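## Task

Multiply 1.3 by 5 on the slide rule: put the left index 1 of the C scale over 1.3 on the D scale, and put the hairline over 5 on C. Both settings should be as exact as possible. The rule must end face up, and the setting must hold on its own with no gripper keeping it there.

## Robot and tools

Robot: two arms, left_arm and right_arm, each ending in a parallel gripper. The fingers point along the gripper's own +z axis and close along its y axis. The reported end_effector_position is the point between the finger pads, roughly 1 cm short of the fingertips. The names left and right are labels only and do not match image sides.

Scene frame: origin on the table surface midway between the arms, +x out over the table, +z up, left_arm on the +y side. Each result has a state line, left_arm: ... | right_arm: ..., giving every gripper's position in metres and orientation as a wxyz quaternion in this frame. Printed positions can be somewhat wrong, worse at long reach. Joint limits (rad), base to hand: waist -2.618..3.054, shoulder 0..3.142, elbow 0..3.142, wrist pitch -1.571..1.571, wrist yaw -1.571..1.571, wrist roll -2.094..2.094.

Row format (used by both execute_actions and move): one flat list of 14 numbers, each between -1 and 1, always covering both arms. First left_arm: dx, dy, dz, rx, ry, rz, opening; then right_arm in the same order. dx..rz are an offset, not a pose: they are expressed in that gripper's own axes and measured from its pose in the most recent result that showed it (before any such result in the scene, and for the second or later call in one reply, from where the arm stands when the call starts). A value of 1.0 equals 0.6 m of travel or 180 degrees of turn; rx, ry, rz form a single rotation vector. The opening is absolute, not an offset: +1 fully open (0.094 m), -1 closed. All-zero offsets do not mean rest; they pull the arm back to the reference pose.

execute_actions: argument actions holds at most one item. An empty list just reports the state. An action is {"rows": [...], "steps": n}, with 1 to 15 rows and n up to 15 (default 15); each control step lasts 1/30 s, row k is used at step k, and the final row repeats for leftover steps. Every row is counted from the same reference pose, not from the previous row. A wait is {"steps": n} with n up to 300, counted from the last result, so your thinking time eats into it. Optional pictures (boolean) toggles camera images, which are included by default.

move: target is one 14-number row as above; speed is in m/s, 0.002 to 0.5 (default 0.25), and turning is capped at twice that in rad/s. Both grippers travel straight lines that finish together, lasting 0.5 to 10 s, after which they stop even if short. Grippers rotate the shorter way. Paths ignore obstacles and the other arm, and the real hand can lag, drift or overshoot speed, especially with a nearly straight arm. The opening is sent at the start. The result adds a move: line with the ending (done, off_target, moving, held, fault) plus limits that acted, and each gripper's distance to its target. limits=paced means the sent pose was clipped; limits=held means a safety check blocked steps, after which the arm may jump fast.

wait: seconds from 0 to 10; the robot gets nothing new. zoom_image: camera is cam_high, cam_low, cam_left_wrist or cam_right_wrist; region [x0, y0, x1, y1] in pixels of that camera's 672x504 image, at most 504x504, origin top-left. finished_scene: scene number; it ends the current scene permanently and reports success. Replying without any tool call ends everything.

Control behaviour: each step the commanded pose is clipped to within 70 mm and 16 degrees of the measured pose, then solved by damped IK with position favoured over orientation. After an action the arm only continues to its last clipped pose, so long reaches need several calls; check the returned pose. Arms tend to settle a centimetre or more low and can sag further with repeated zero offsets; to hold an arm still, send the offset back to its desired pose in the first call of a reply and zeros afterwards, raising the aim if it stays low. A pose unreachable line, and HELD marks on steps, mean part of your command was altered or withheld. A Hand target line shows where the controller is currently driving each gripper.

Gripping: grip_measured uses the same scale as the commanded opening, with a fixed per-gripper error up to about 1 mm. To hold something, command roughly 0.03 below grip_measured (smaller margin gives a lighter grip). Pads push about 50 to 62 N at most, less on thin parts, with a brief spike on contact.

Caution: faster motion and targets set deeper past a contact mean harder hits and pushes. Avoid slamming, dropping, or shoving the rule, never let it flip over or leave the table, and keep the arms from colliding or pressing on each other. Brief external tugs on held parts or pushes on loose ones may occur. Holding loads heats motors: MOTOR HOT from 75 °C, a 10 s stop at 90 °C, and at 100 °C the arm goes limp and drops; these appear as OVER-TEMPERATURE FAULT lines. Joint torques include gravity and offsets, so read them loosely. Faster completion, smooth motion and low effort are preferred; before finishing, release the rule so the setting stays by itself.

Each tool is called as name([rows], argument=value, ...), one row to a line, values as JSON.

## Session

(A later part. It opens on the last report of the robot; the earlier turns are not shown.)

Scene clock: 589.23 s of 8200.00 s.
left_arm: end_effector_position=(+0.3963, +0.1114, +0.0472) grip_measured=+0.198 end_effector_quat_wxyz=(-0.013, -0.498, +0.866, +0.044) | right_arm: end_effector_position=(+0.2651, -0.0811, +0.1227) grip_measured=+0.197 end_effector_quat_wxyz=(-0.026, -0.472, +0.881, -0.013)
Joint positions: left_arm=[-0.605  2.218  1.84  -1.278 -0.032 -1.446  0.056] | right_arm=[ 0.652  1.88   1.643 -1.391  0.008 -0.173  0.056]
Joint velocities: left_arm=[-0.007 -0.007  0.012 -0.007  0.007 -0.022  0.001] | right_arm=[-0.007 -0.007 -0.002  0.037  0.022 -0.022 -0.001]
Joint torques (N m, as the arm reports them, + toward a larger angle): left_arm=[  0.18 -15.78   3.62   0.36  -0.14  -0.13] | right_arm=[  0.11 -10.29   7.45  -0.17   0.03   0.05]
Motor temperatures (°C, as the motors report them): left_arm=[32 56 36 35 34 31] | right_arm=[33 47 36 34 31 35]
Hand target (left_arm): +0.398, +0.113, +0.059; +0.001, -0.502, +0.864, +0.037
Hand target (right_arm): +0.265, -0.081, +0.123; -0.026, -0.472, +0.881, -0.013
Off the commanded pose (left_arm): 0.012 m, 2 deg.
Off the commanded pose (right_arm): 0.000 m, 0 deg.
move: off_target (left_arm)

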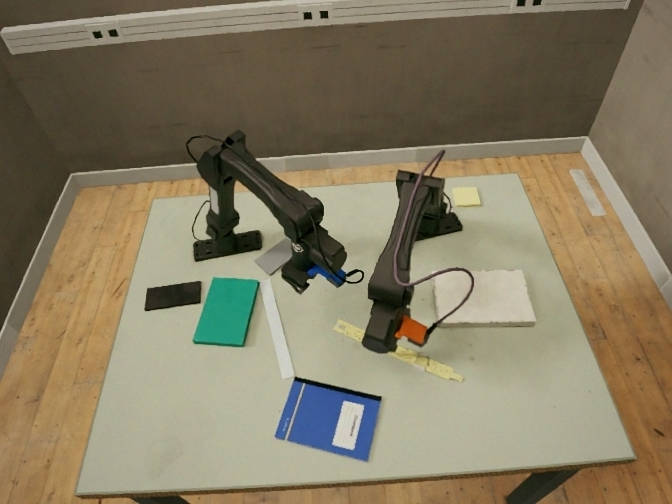

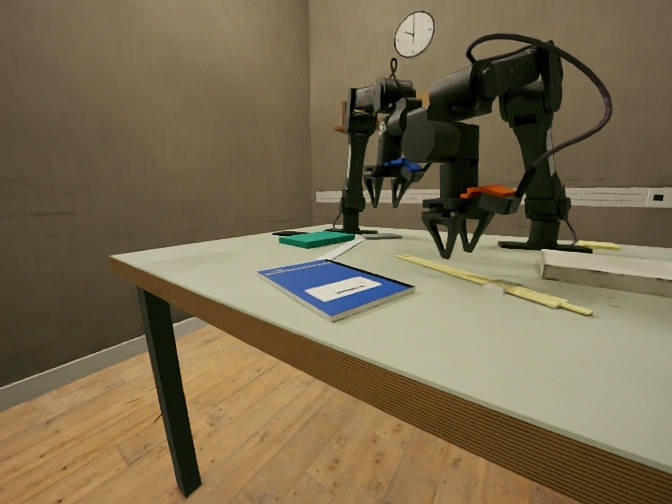

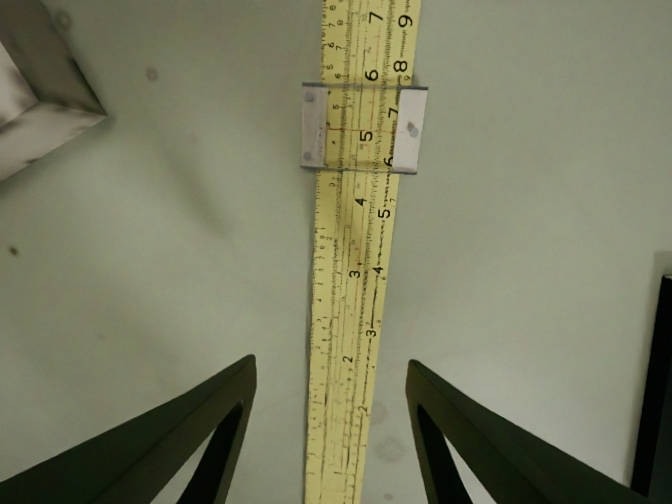

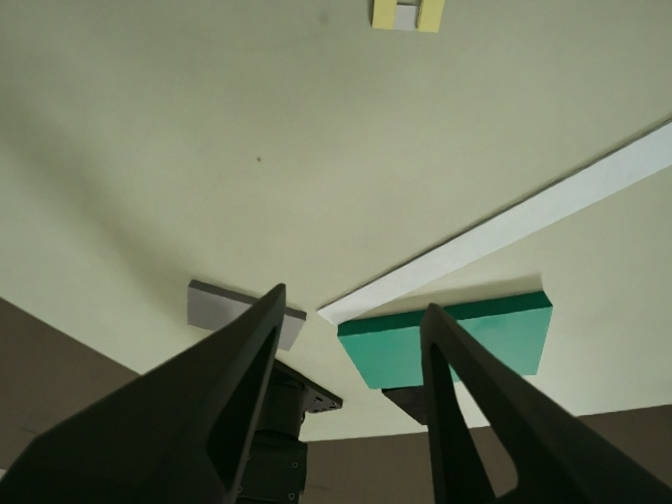

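move(target=[-0.14,-0.006,-0.01,0,0,0.015,0.2,0,0,0,0,0,0,0.2], speed=0.15)

move(target=[0,0,0,0,0,0,0.2,-0.228,-0.014,0.13,0,0,0,0.2], speed=0.15)

Scene clock: 599.20 s of 8200.00 s.
left_arm: end_effector_position=(+0.4359, +0.1828, +0.0457) grip_measured=+0.198 end_effector_quat_wxyz=(-0.023, -0.481, +0.875, +0.047) | right_arm: end_effector_position=(+0.2651, -0.0811, +0.1227) grip_measured=+0.197 end_effector_quat_wxyz=(-0.026, -0.472, +0.881, -0.013)
Joint positions: left_arm=[-0.417  2.312  1.99  -1.346 -0.041 -1.221  0.056] | right_arm=[ 0.652  1.88   1.643 -1.391  0.008 -0.173  0.056]
Joint velocities: left_arm=[ 0.007  0.002  0.022 -0.022  0.037  0.022  0.   ] | right_arm=[-0.017 -0.002 -0.007 -0.037  0.022 -0.081 -0.002]
Joint torques (N m, as the arm reports them, + toward a larger angle): left_arm=[ -0.14 -14.02   5.87   0.28  -0.07   0.07] | right_arm=[ -0.22 -10.61   7.14  -0.22   0.     0.02]
Motor temperatures (°C, as the motors report them): left_arm=[32 56 36 35 34 31] | right_arm=[33 46 36 34 31 35]
Hand target (left_arm): +0.440, +0.182, +0.054; -0.015, -0.477, +0.878, +0.044
Hand target (right_arm): +0.265, -0.081, +0.123; -0.026, -0.472, +0.881, -0.013
Off the commanded pose (left_arm): 0.011 m, 1 deg.
Off the commanded pose (right_arm): 0.000 m, 0 deg.
After step 90, 5.83 s passed at rest.
move: off_target (left_arm)

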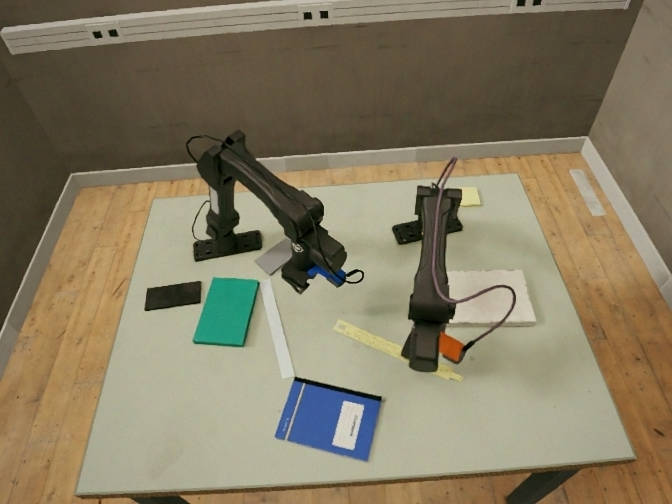

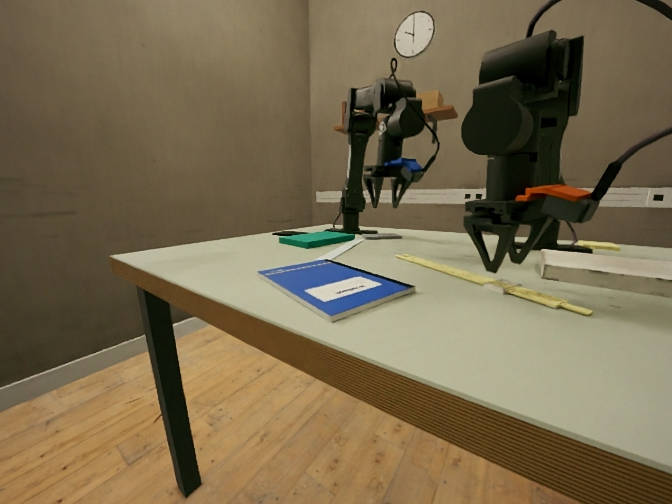

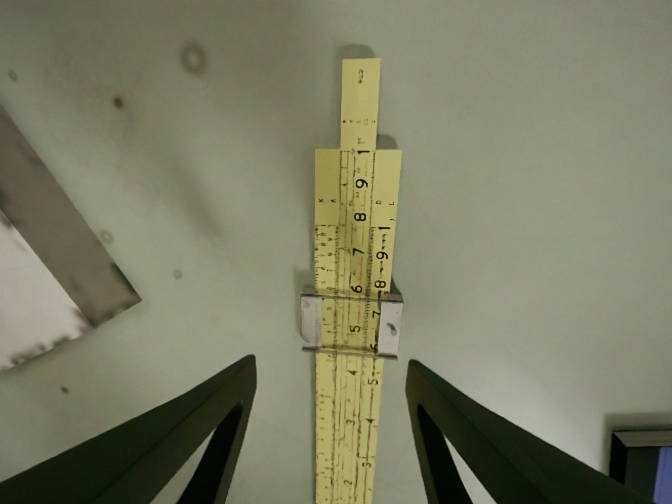

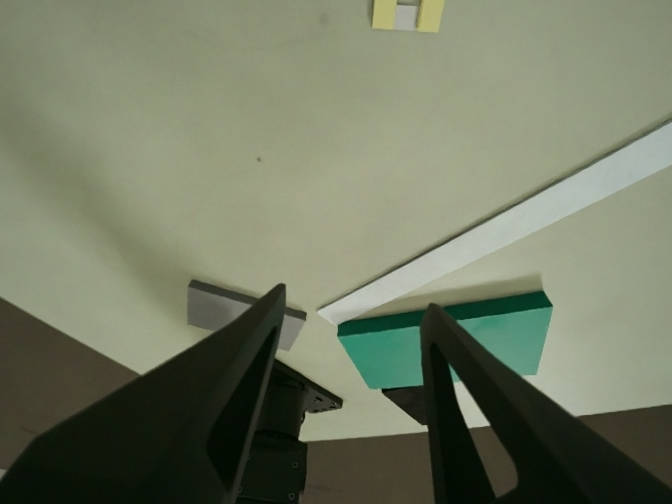

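Scene clock: 600.80 s of 8200.00 s.
left_arm: end_effector_position=(+0.4358, +0.1827, +0.0457) grip_measured=+0.198 end_effector_quat_wxyz=(-0.024, -0.481, +0.875, +0.047) | right_arm: end_effector_position=(+0.3481, +0.0167, +0.0260) grip_measured=+0.197 end_effector_quat_wxyz=(-0.032, -0.473, +0.881, -0.015)
Joint positions: left_arm=[-0.417  2.312  1.99  -1.346 -0.04  -1.221  0.056] | right_arm=[ 0.667  2.501  2.251 -1.391  0.008 -0.158  0.056]
Joint velocities: left_arm=[ 0.002 -0.012  0.002 -0.007 -0.007 -0.007  0.   ] | right_arm=[ 0.012 -0.002 -0.017 -0.066  0.007  0.051 -0.   ]
Joint torques (N m, as the arm reports them, + toward a larger angle): left_arm=[  0.17 -13.53   3.86   0.35  -0.03  -0.01] | right_arm=[  0.68 -16.12  10.1   -0.39   0.01   0.07]
Motor temperatures (°C, as the motors report them): left_arm=[32 56 36 35 34 31] | right_arm=[33 46 36 34 31 35]
Hand target (left_arm): +0.436, +0.183, +0.046; -0.023, -0.481, +0.875, +0.047
Hand target (right_arm): +0.347, +0.021, +0.035; -0.026, -0.472, +0.881, -0.012
Off the commanded pose (left_arm): 0.000 m, 0 deg.
Off the commanded pose (right_arm): 0.014 m, 1 deg.
move: off_target (right_arm)

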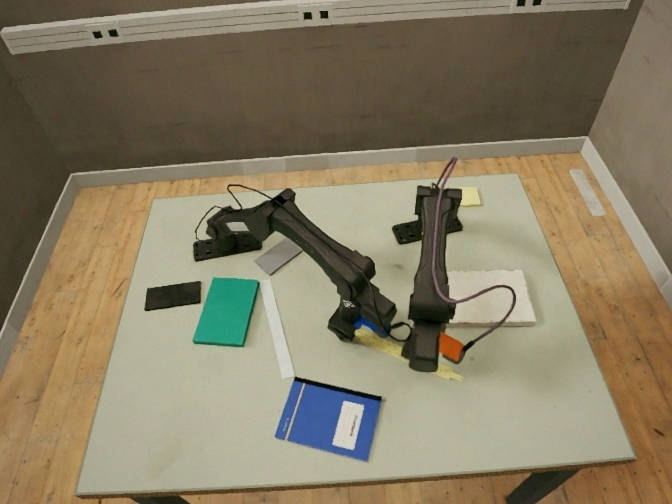

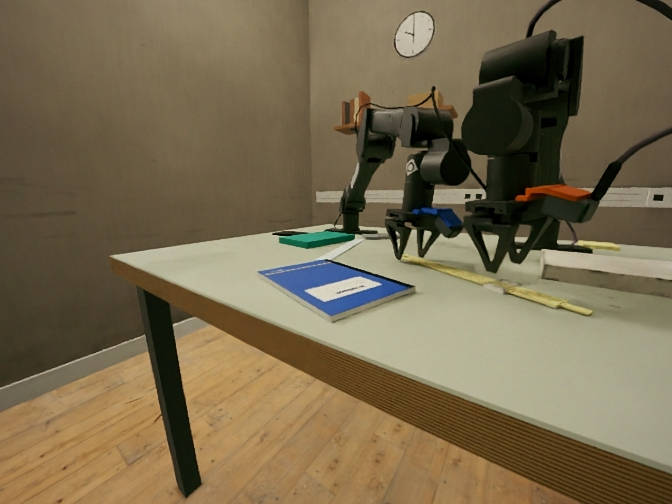

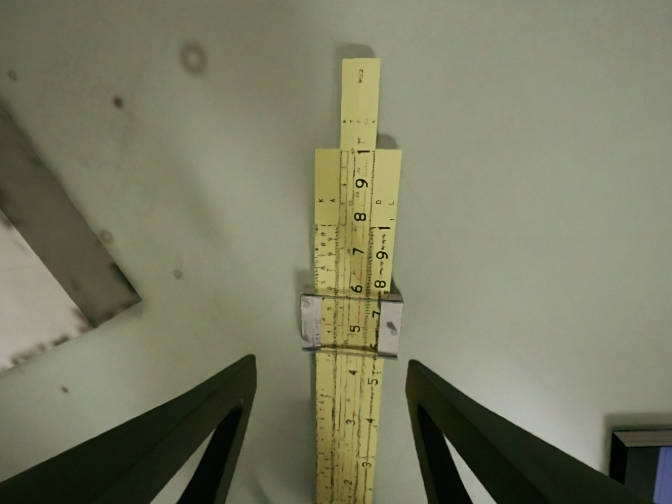

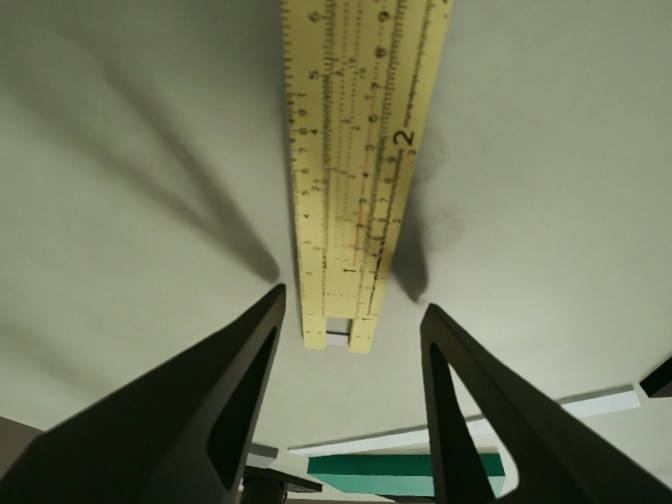

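move(target=[0.004,-0.016,0.02,0,0,0,0.25,-0.012,0.016,-0.005,0,0,0,0.25], speed=0.05)

Scene clock: 604.53 s of 8200.00 s.
left_arm: end_effector_position=(+0.4356, +0.1826, +0.0264) grip_measured=+0.248 end_effector_quat_wxyz=(-0.036, -0.482, +0.874, +0.057) | right_arm: end_effector_position=(+0.3448, +0.0245, +0.0225) grip_measured=+0.247 end_effector_quat_wxyz=(-0.035, -0.474, +0.880, -0.017)
Joint positions: left_arm=[-0.417  2.359  1.99  -1.332 -0.039 -1.223  0.059] | right_arm=[ 0.683  2.535  2.299 -1.412  0.008 -0.146  0.059]
Joint velocities: left_arm=[ 0.012 -0.007 -0.002  0.007 -0.037  0.066  0.   ] | right_arm=[-0.017  0.002  0.007  0.007  0.051  0.007  0.   ]
Joint torques (N m, as the arm reports them, + toward a larger angle): left_arm=[ -1.11 -14.55   4.9    0.38  -0.01  -0.08] | right_arm=[  0.7  -15.75   9.96  -0.39  -0.04   0.07]
Motor temperatures (°C, as the motors report them): left_arm=[32 56 36 35 34 31] | right_arm=[33 47 37 34 31 35]
Hand target (left_arm): +0.442, +0.176, +0.033; -0.024, -0.481, +0.875, +0.047
Hand target (right_arm): +0.344, +0.028, +0.028; -0.032, -0.473, +0.881, -0.015
Off the commanded pose (left_arm): 0.011 m, 2 deg.
Off the commanded pose (right_arm): 0.007 m, 0 deg.
move: off_target (left_arm)

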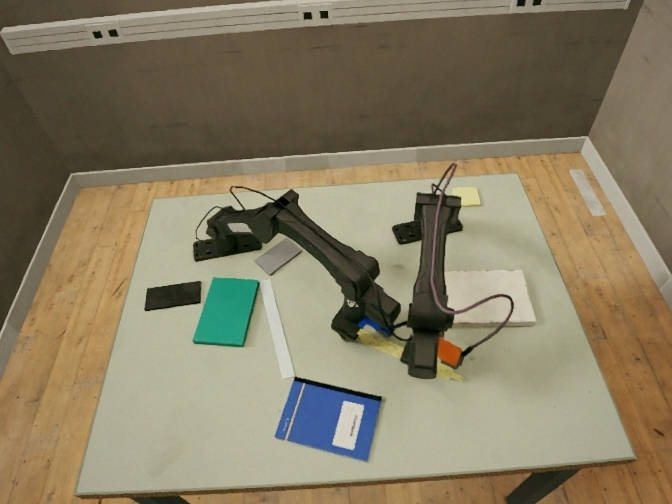

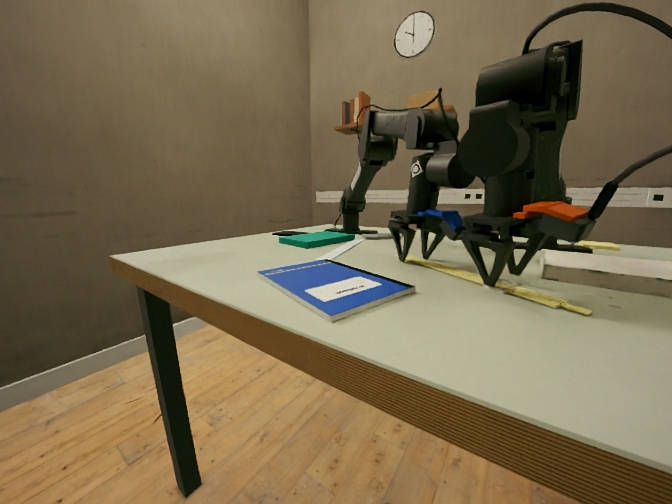

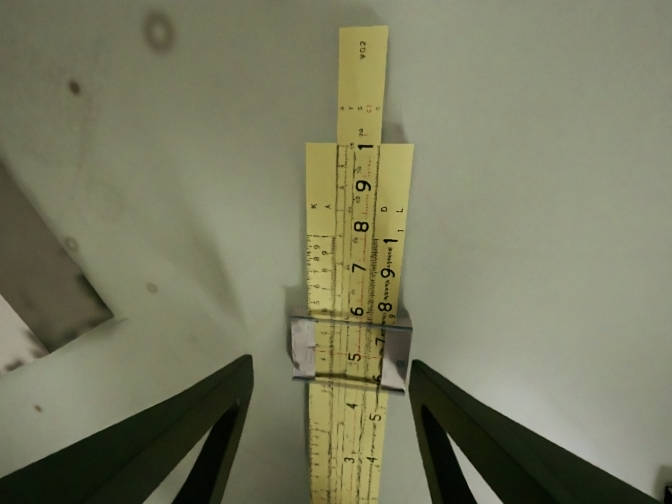

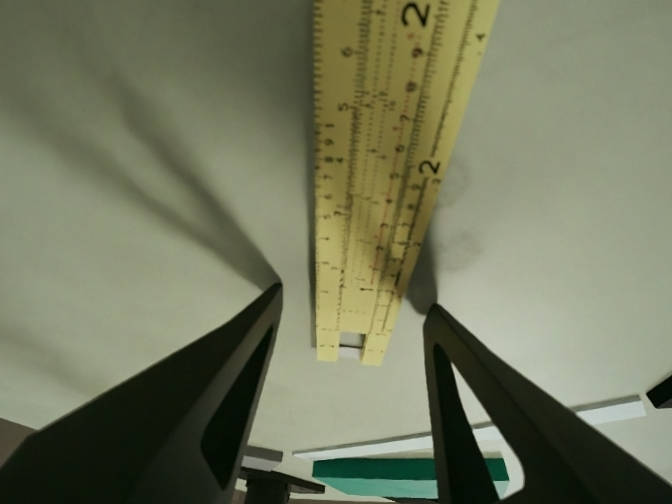

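move(target=[0,-0.027,-0.008,0,0,0,0.3,0,0,0.003,0,0,0,-0.4], speed=0.05)

Scene clock: 607.27 s of 8200.00 s.
left_arm: end_effector_position=(+0.4486, +0.1796, +0.0216) grip_measured=+0.298 end_effector_quat_wxyz=(-0.039, -0.483, +0.873, +0.060) | right_arm: end_effector_position=(+0.3446, +0.0242, +0.0226) grip_measured=-0.373 end_effector_quat_wxyz=(-0.035, -0.474, +0.880, -0.017)
Joint positions: left_arm=[-0.417  2.438  2.112 -1.382 -0.038 -1.226  0.061] | right_arm=[ 0.683  2.535  2.299 -1.413  0.008 -0.145  0.029]
Joint velocities: left_arm=[-0.002 -0.012  0.012 -0.007 -0.037 -0.007 -0.001] | right_arm=[-0.022 -0.027 -0.022 -0.007 -0.066 -0.022  0.   ]
Joint torques (N m, as the arm reports them, + toward a larger angle): left_arm=[ -1.13 -14.75   5.68   0.13  -0.01  -0.13] | right_arm=[  0.   -16.07   6.22  -0.2    0.03  -0.02]
Motor temperatures (°C, as the motors report them): left_arm=[32 56 36 35 34 31] | right_arm=[33 47 37 34 31 35]
Hand target (left_arm): +0.450, +0.174, +0.029; -0.035, -0.482, +0.874, +0.057
Hand target (right_arm): +0.345, +0.024, +0.021; -0.035, -0.474, +0.880, -0.017
Off the commanded pose (left_arm): 0.010 m, 1 deg.
Off the commanded pose (right_arm): 0.002 m, 0 deg.
move: done

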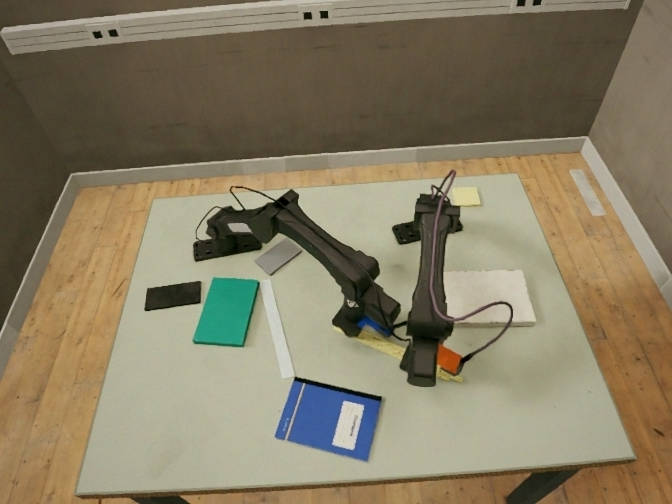

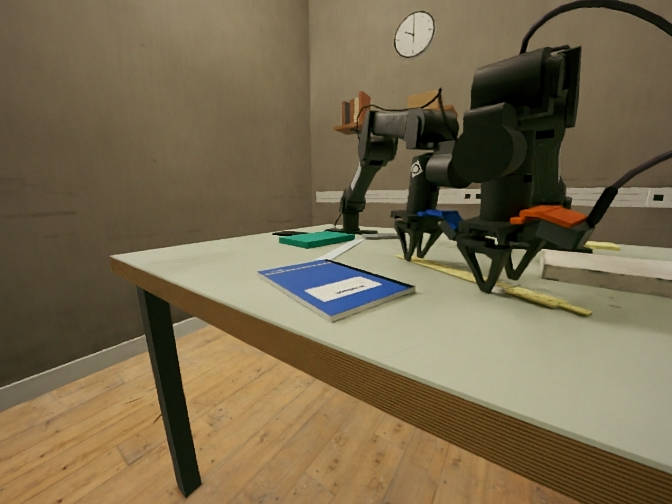

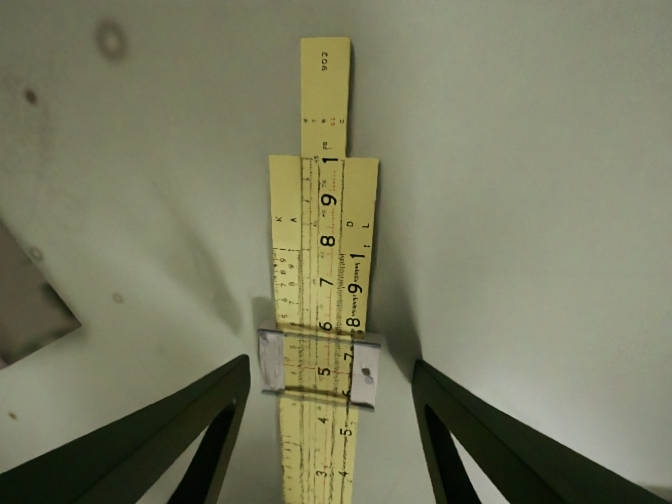

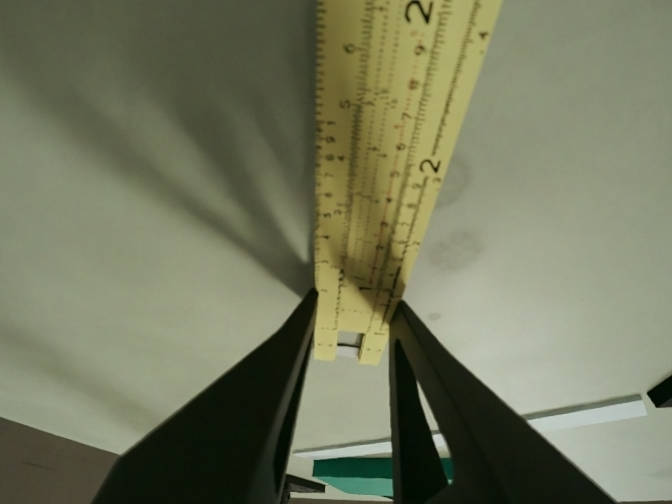

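move(target=[0,0.016,0.012,0,0,0,0.3,0,0,0,0,0,0,-0.4], speed=0.04)

Scene clock: 609.90 s of 8200.00 s.
left_arm: end_effector_position=(+0.4461, +0.1801, +0.0195) grip_measured=+0.298 end_effector_quat_wxyz=(-0.030, -0.484, +0.873, +0.052) | right_arm: end_effector_position=(+0.3446, +0.0242, +0.0226) grip_measured=-0.373 end_effector_quat_wxyz=(-0.035, -0.474, +0.880, -0.017)
Joint positions: left_arm=[-0.417  2.396  2.03  -1.319 -0.038 -1.226  0.061] | right_arm=[ 0.683  2.535  2.299 -1.413  0.008 -0.145  0.029]
Joint velocities: left_arm=[-0.017  0.002 -0.012  0.007  0.007  0.037 -0.   ] | right_arm=[-0.017  0.007  0.002  0.007  0.037  0.022  0.   ]
Joint torques (N m, as the arm reports them, + toward a larger angle): left_arm=[  0.67 -14.46   2.05   0.27  -0.01   0.06] | right_arm=[  0.14 -15.84   7.    -0.26   0.02  -0.02]
Motor temperatures (°C, as the motors report them): left_arm=[32 56 36 35 34 31] | right_arm=[33 47 37 34 31 35]
Hand target (left_arm): +0.440, +0.185, +0.016; -0.039, -0.483, +0.873, +0.060
Hand target (right_arm): +0.345, +0.024, +0.023; -0.035, -0.474, +0.880, -0.017
Off the commanded pose (left_arm): 0.009 m, 1 deg.
Off the commanded pose (right_arm): 0.000 m, 0 deg.
move: done

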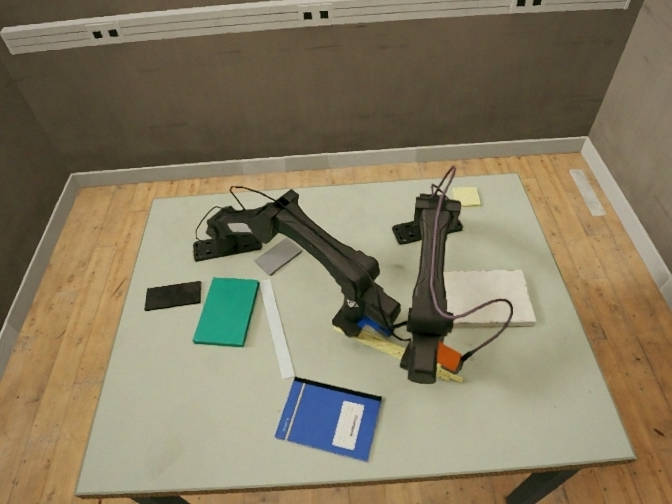

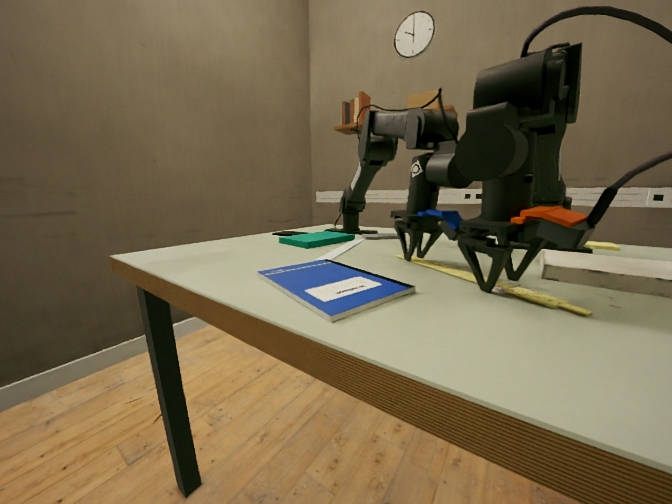

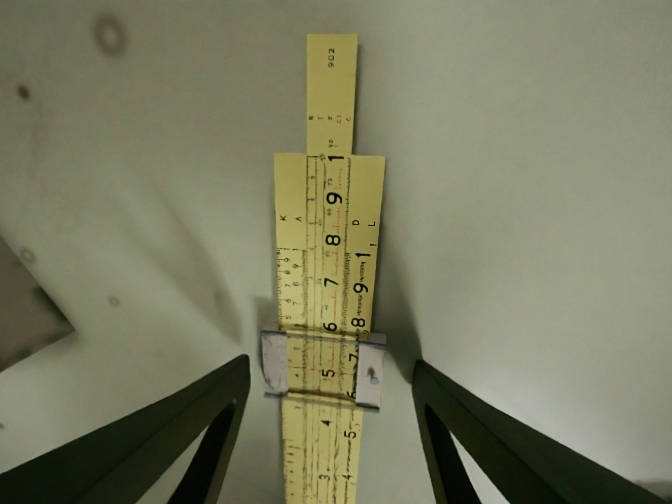

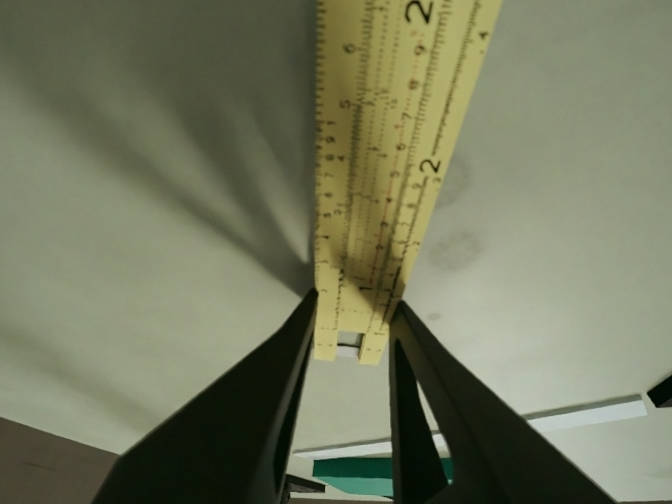

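move(target=[0.004,0.008,0.008,0,0,0,-0.11,0,0,0,0,0,0,-0.4], speed=0.03)

zoom_image(camera="cam_left_wrist", region=[270,310,400,420])

Scene clock: 613.17 s of 8200.00 s.
left_arm: end_effector_position=(+0.4449, +0.1804, +0.0186) grip_measured=-0.093 end_effector_quat_wxyz=(-0.026, -0.484, +0.873, +0.048) | right_arm: end_effector_position=(+0.3447, +0.0241, +0.0226) grip_measured=-0.373 end_effector_quat_wxyz=(-0.035, -0.473, +0.880, -0.018)
Joint positions: left_arm=[-0.417  2.377  1.995 -1.291 -0.038 -1.227  0.043] | right_arm=[ 0.683  2.535  2.299 -1.413  0.009 -0.143  0.029]
Joint velocities: left_arm=[-0.007 -0.007 -0.012  0.037 -0.051  0.022  0.   ] | right_arm=[ 0.007  0.002  0.007 -0.022  0.007  0.037 -0.   ]
Joint torques (N m, as the arm reports them, + toward a larger angle): left_arm=[ -0.12 -14.65   2.02   0.39  -0.02  -0.01] | right_arm=[  0.09 -15.86   7.19  -0.3   -0.01  -0.04]
Motor temperatures (°C, as the motors report them): left_arm=[32 56 36 35 34 31] | right_arm=[33 47 37 34 31 35]
Hand target (left_arm): +0.440, +0.181, +0.015; -0.030, -0.484, +0.873, +0.052
Hand target (right_arm): +0.345, +0.024, +0.023; -0.035, -0.474, +0.880, -0.017
Off the commanded pose (left_arm): 0.006 m, 1 deg.
Off the commanded pose (right_arm): 0.000 m, 0 deg.
move: done

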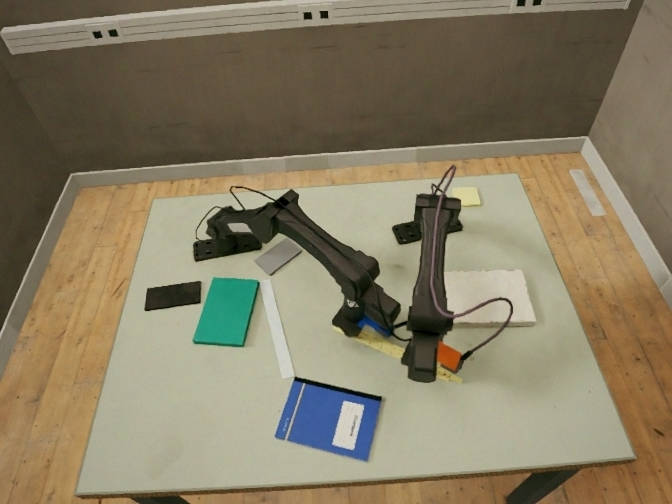

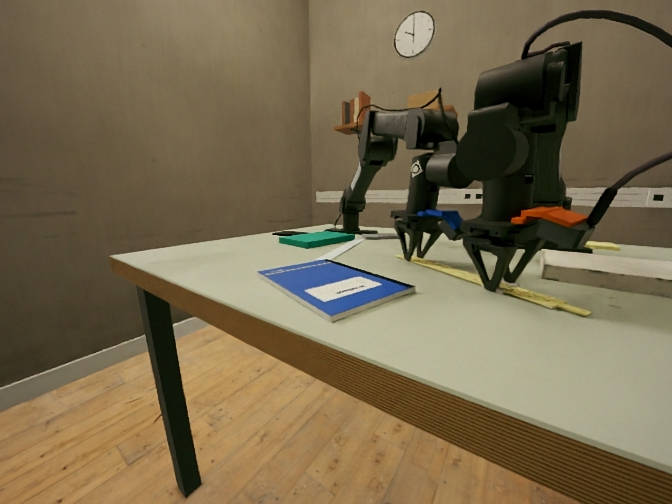

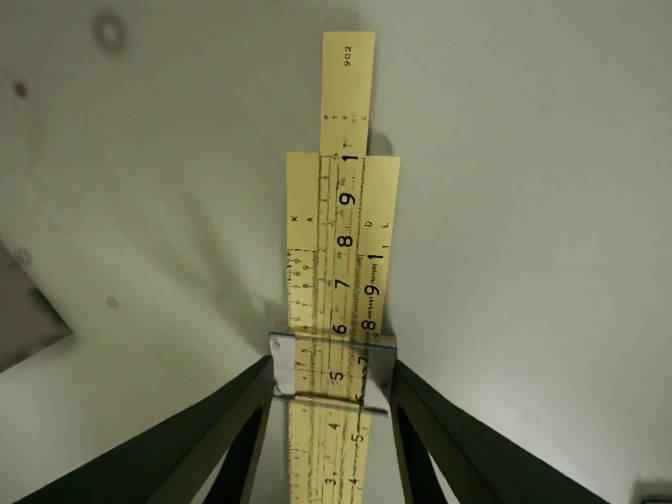

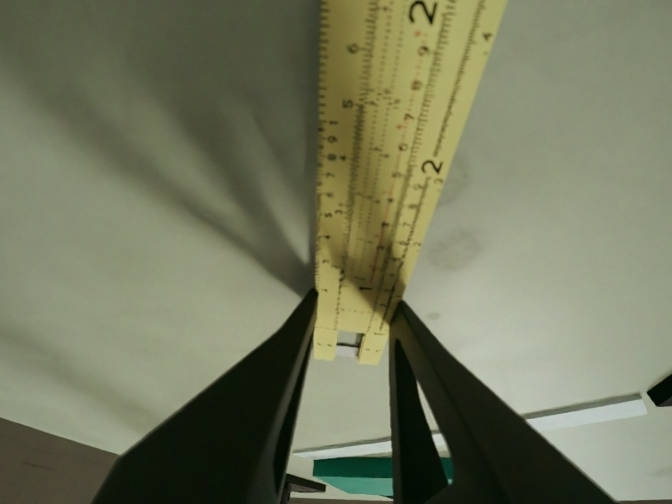

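Region (270, 310, 400, 420) of cam_left_wrist's 672x504 image, scaled by 3.877, with more detail than that image has; it fills the top 426 rows of this view, and the rest is white.

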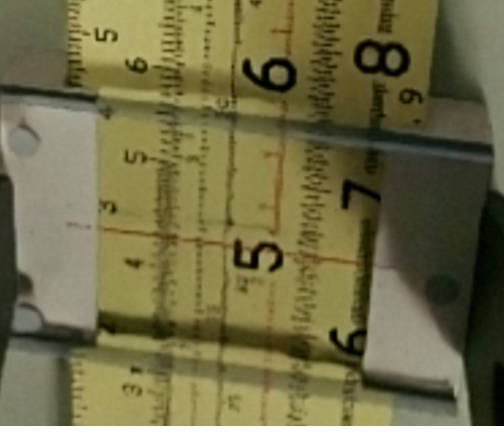

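execute_actions([
  {"rows":[[0,0,0,0,0,0,-0.125,0,0,0,0,0,0,-0.4],[0,0,0,0,0,0,-0.125,0,0,0,0,0,0,-0.4],[0,0,0,0,0,0,-0.125,0,0,0,0,0,0,-0.4],[0,0,0,0,0,0,-0.125,0,0,0,0,0,0,-0.4],[0.04,0,0,0,0,0,-0.125,0,0,0,0,0,0,-0.4],[0.03,0,0,0,0,0,-0.125,0,0,0,0,0,0,-0.4],[0,0,0,0,0,0,-0.125,0,0,0,0,0,0,-0.4]],"steps":15},
])

zoom_image(camera="cam_left_wrist", region=[270,310,400,420])

Scene clock: 618.83 s of 8200.00 s.
left_arm: end_effector_position=(+0.4419, +0.1776, +0.0186) grip_measured=-0.099 end_effector_quat_wxyz=(-0.026, -0.486, +0.872, +0.049) | right_arm: end_effector_position=(+0.3446, +0.0239, +0.0226) grip_measured=-0.373 end_effector_quat_wxyz=(-0.035, -0.473, +0.880, -0.018)
Joint positions: left_arm=[-0.425  2.368  1.978 -1.285 -0.039 -1.24   0.042] | right_arm=[ 0.683  2.535  2.299 -1.414  0.009 -0.143  0.029]
Joint velocities: left_arm=[ 0.017 -0.007 -0.012 -0.007 -0.007 -0.081 -0.001] | right_arm=[-0.007 -0.012 -0.002  0.007  0.022 -0.022 -0.   ]
Joint torques (N m, as the arm reports them, + toward a larger angle): left_arm=[  0.73 -13.29   4.94   0.29  -0.06   0.15] | right_arm=[ -0.06 -15.89   7.18  -0.24   0.05   0.04]
Motor temperatures (°C, as the motors report them): left_arm=[32 56 36 35 34 31] | right_arm=[33 48 37 34 31 35]
Hand target (left_arm): +0.445, +0.180, +0.019; -0.026, -0.484, +0.873, +0.048
Hand target (right_arm): +0.345, +0.024, +0.023; -0.035, -0.473, +0.880, -0.018
Off the commanded pose (left_arm): 0.004 m, 0 deg.
Off the commanded pose (right_arm): 0.000 m, 0 deg.
Steps of this call (steps 1 to 90: nothing new was sent; then 2.17 s passed at rest; steps 91 to 105: all 15 steps of this action). Readings (end_effector_position):
91: left_arm (+0.4449, +0.1804, +0.0186) | right_arm (+0.3447, +0.0241, +0.0226)
92: left_arm (+0.4449, +0.1804, +0.0186) | right_arm (+0.3447, +0.0241, +0.0226)
94: left_arm (+0.4449, +0.1804, +0.0186) | right_arm (+0.3447, +0.0241, +0.0226)
98: left_arm (+0.4420, +0.1778, +0.0187) | right_arm (+0.3446, +0.0239, +0.0226)
105: the state above

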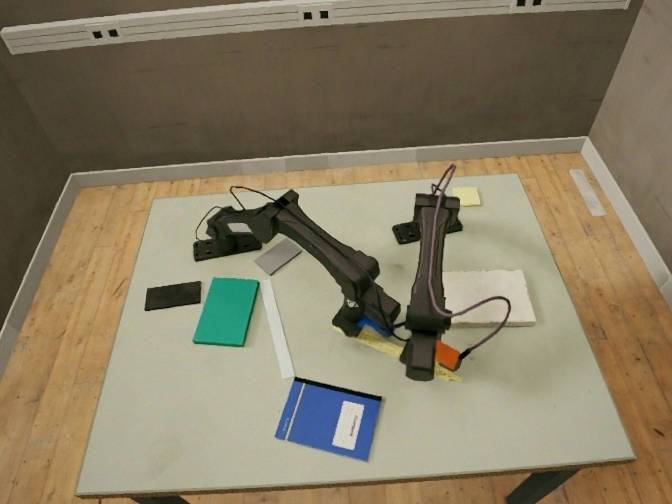

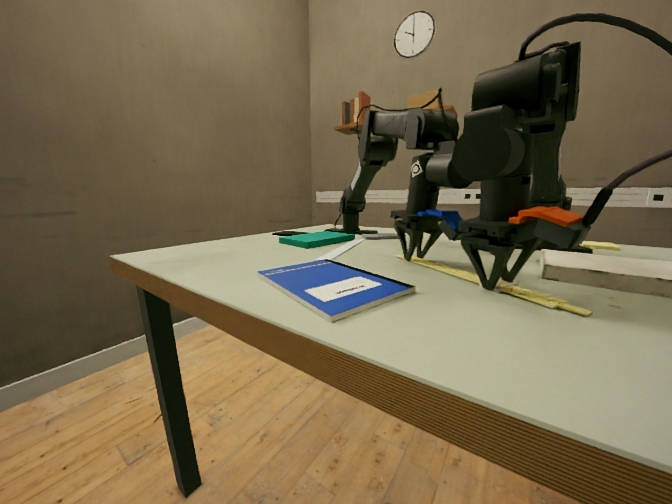

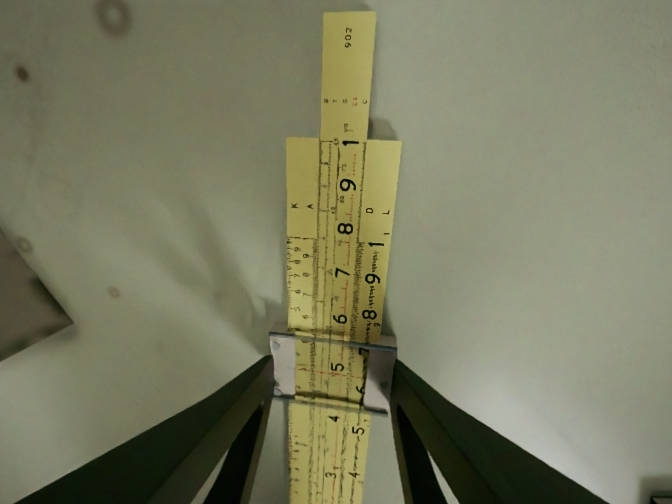

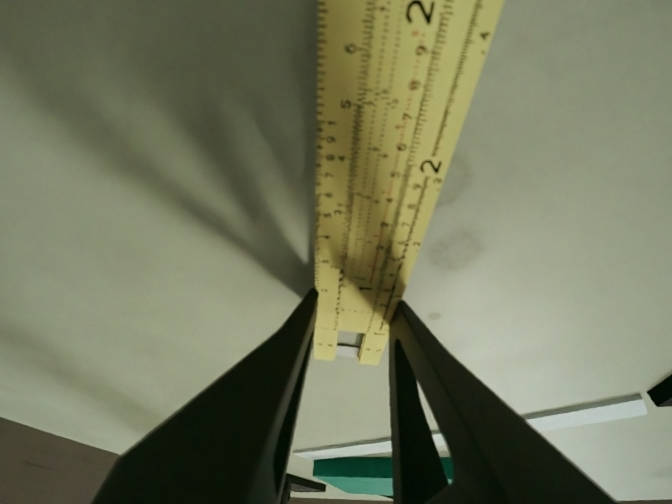

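Region (270, 310, 400, 420) of cam_left_wrist's 672x504 image, scaled by 3.877, with more detail than that image has; it fills the top 426 rows of this view, and the rest is white.

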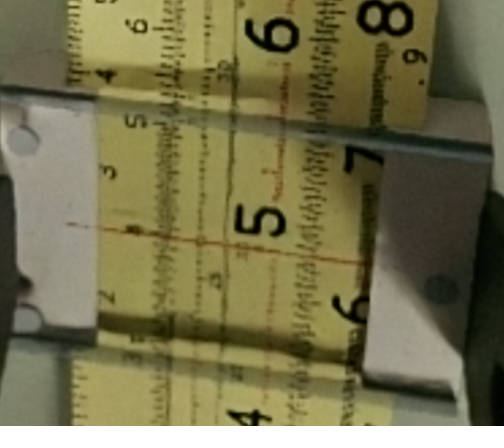

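execute_actions([
  {"rows":[[-0.035,0,0,0,0,0,-0.125,0,0,0,0,0,0,-0.4],[-0.02,0,0,0,0,0,-0.125,0,0,0,0,0,0,-0.4],[0,0,0,0,0,0,-0.125,0,0,0,0,0,0,-0.4]],"steps":15},
])

zoom_image(camera="cam_left_wrist", region=[270,310,400,420])

Scene clock: 621.53 s of 8200.00 s.
left_arm: end_effector_position=(+0.4431, +0.1790, +0.0190) grip_measured=-0.099 end_effector_quat_wxyz=(-0.028, -0.487, +0.872, +0.048) | right_arm: end_effector_position=(+0.3447, +0.0240, +0.0226) grip_measured=-0.373 end_effector_quat_wxyz=(-0.035, -0.473, +0.880, -0.018)
Joint positions: left_arm=[-0.419  2.373  1.989 -1.292 -0.034 -1.236  0.042] | right_arm=[ 0.683  2.535  2.299 -1.414  0.009 -0.143  0.029]
Joint velocities: left_arm=[-0.007 -0.007 -0.007 -0.066  0.037 -0.007  0.   ] | right_arm=[ 0.007  0.007 -0.002 -0.022  0.022 -0.022 -0.   ]
Joint torques (N m, as the arm reports them, + toward a larger angle): left_arm=[ -0.54 -14.38   3.01   0.41  -0.08  -0.07] | right_arm=[  0.18 -15.73   7.06  -0.29   0.08  -0.06]
Motor temperatures (°C, as the motors report them): left_arm=[32 56 36 35 34 31] | right_arm=[33 48 37 34 31 35]
Hand target (left_arm): +0.442, +0.178, +0.019; -0.026, -0.486, +0.872, +0.049
Hand target (right_arm): +0.345, +0.024, +0.023; -0.036, -0.473, +0.880, -0.018
Off the commanded pose (left_arm): 0.002 m, 0 deg.
Off the commanded pose (right_arm): 0.000 m, 0 deg.
Steps of this call (steps 1 to 66: nothing new was sent; steps 67 to 81: all 15 steps of this action). Readings (end_effector_position):
67: left_arm (+0.4425, +0.1783, +0.0190) | right_arm (+0.3446, +0.0239, +0.0226)
68: left_arm (+0.4430, +0.1784, +0.0189) | right_arm (+0.3447, +0.0240, +0.0226)
70: left_arm (+0.4431, +0.1789, +0.0190) | right_arm (+0.3447, +0.0240, +0.0226)
74: left_arm (+0.4431, +0.1790, +0.0190) | right_arm (+0.3447, +0.0240, +0.0226)
81: the state above

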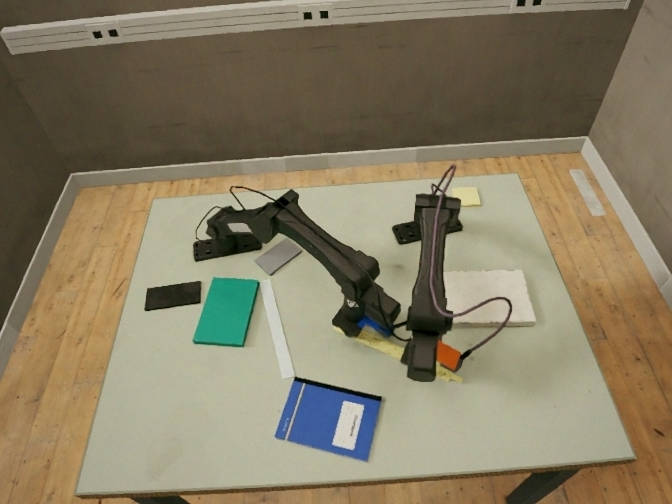

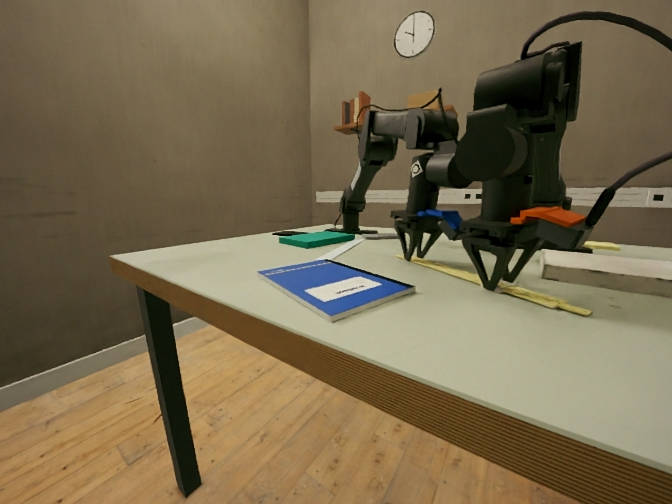

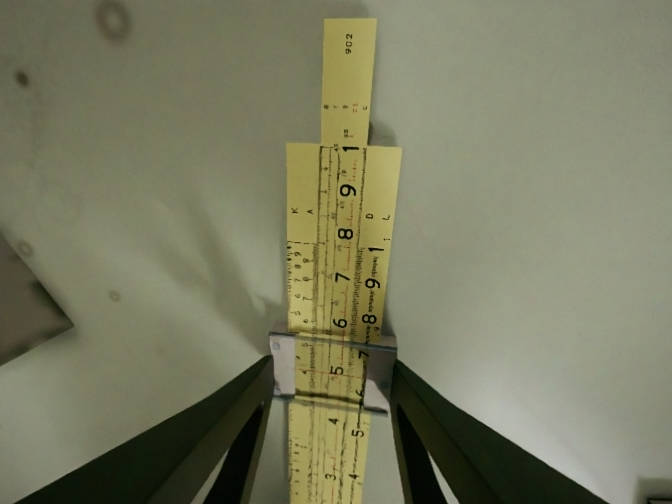

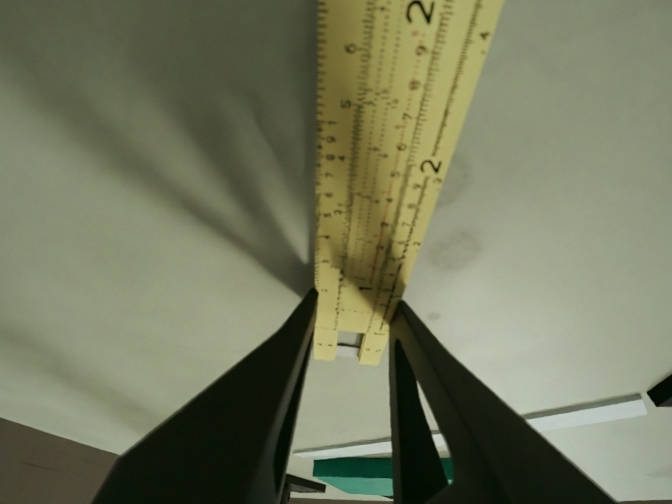

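Region (270, 310, 400, 420) of cam_left_wrist's 672x504 image, scaled by 3.877, with more detail than that image has; it fills the top 426 rows of this view, and the rest is white.

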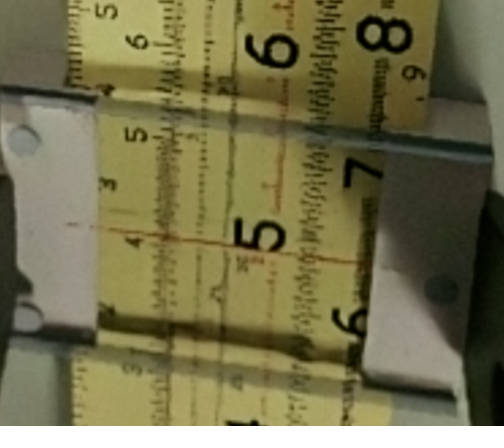

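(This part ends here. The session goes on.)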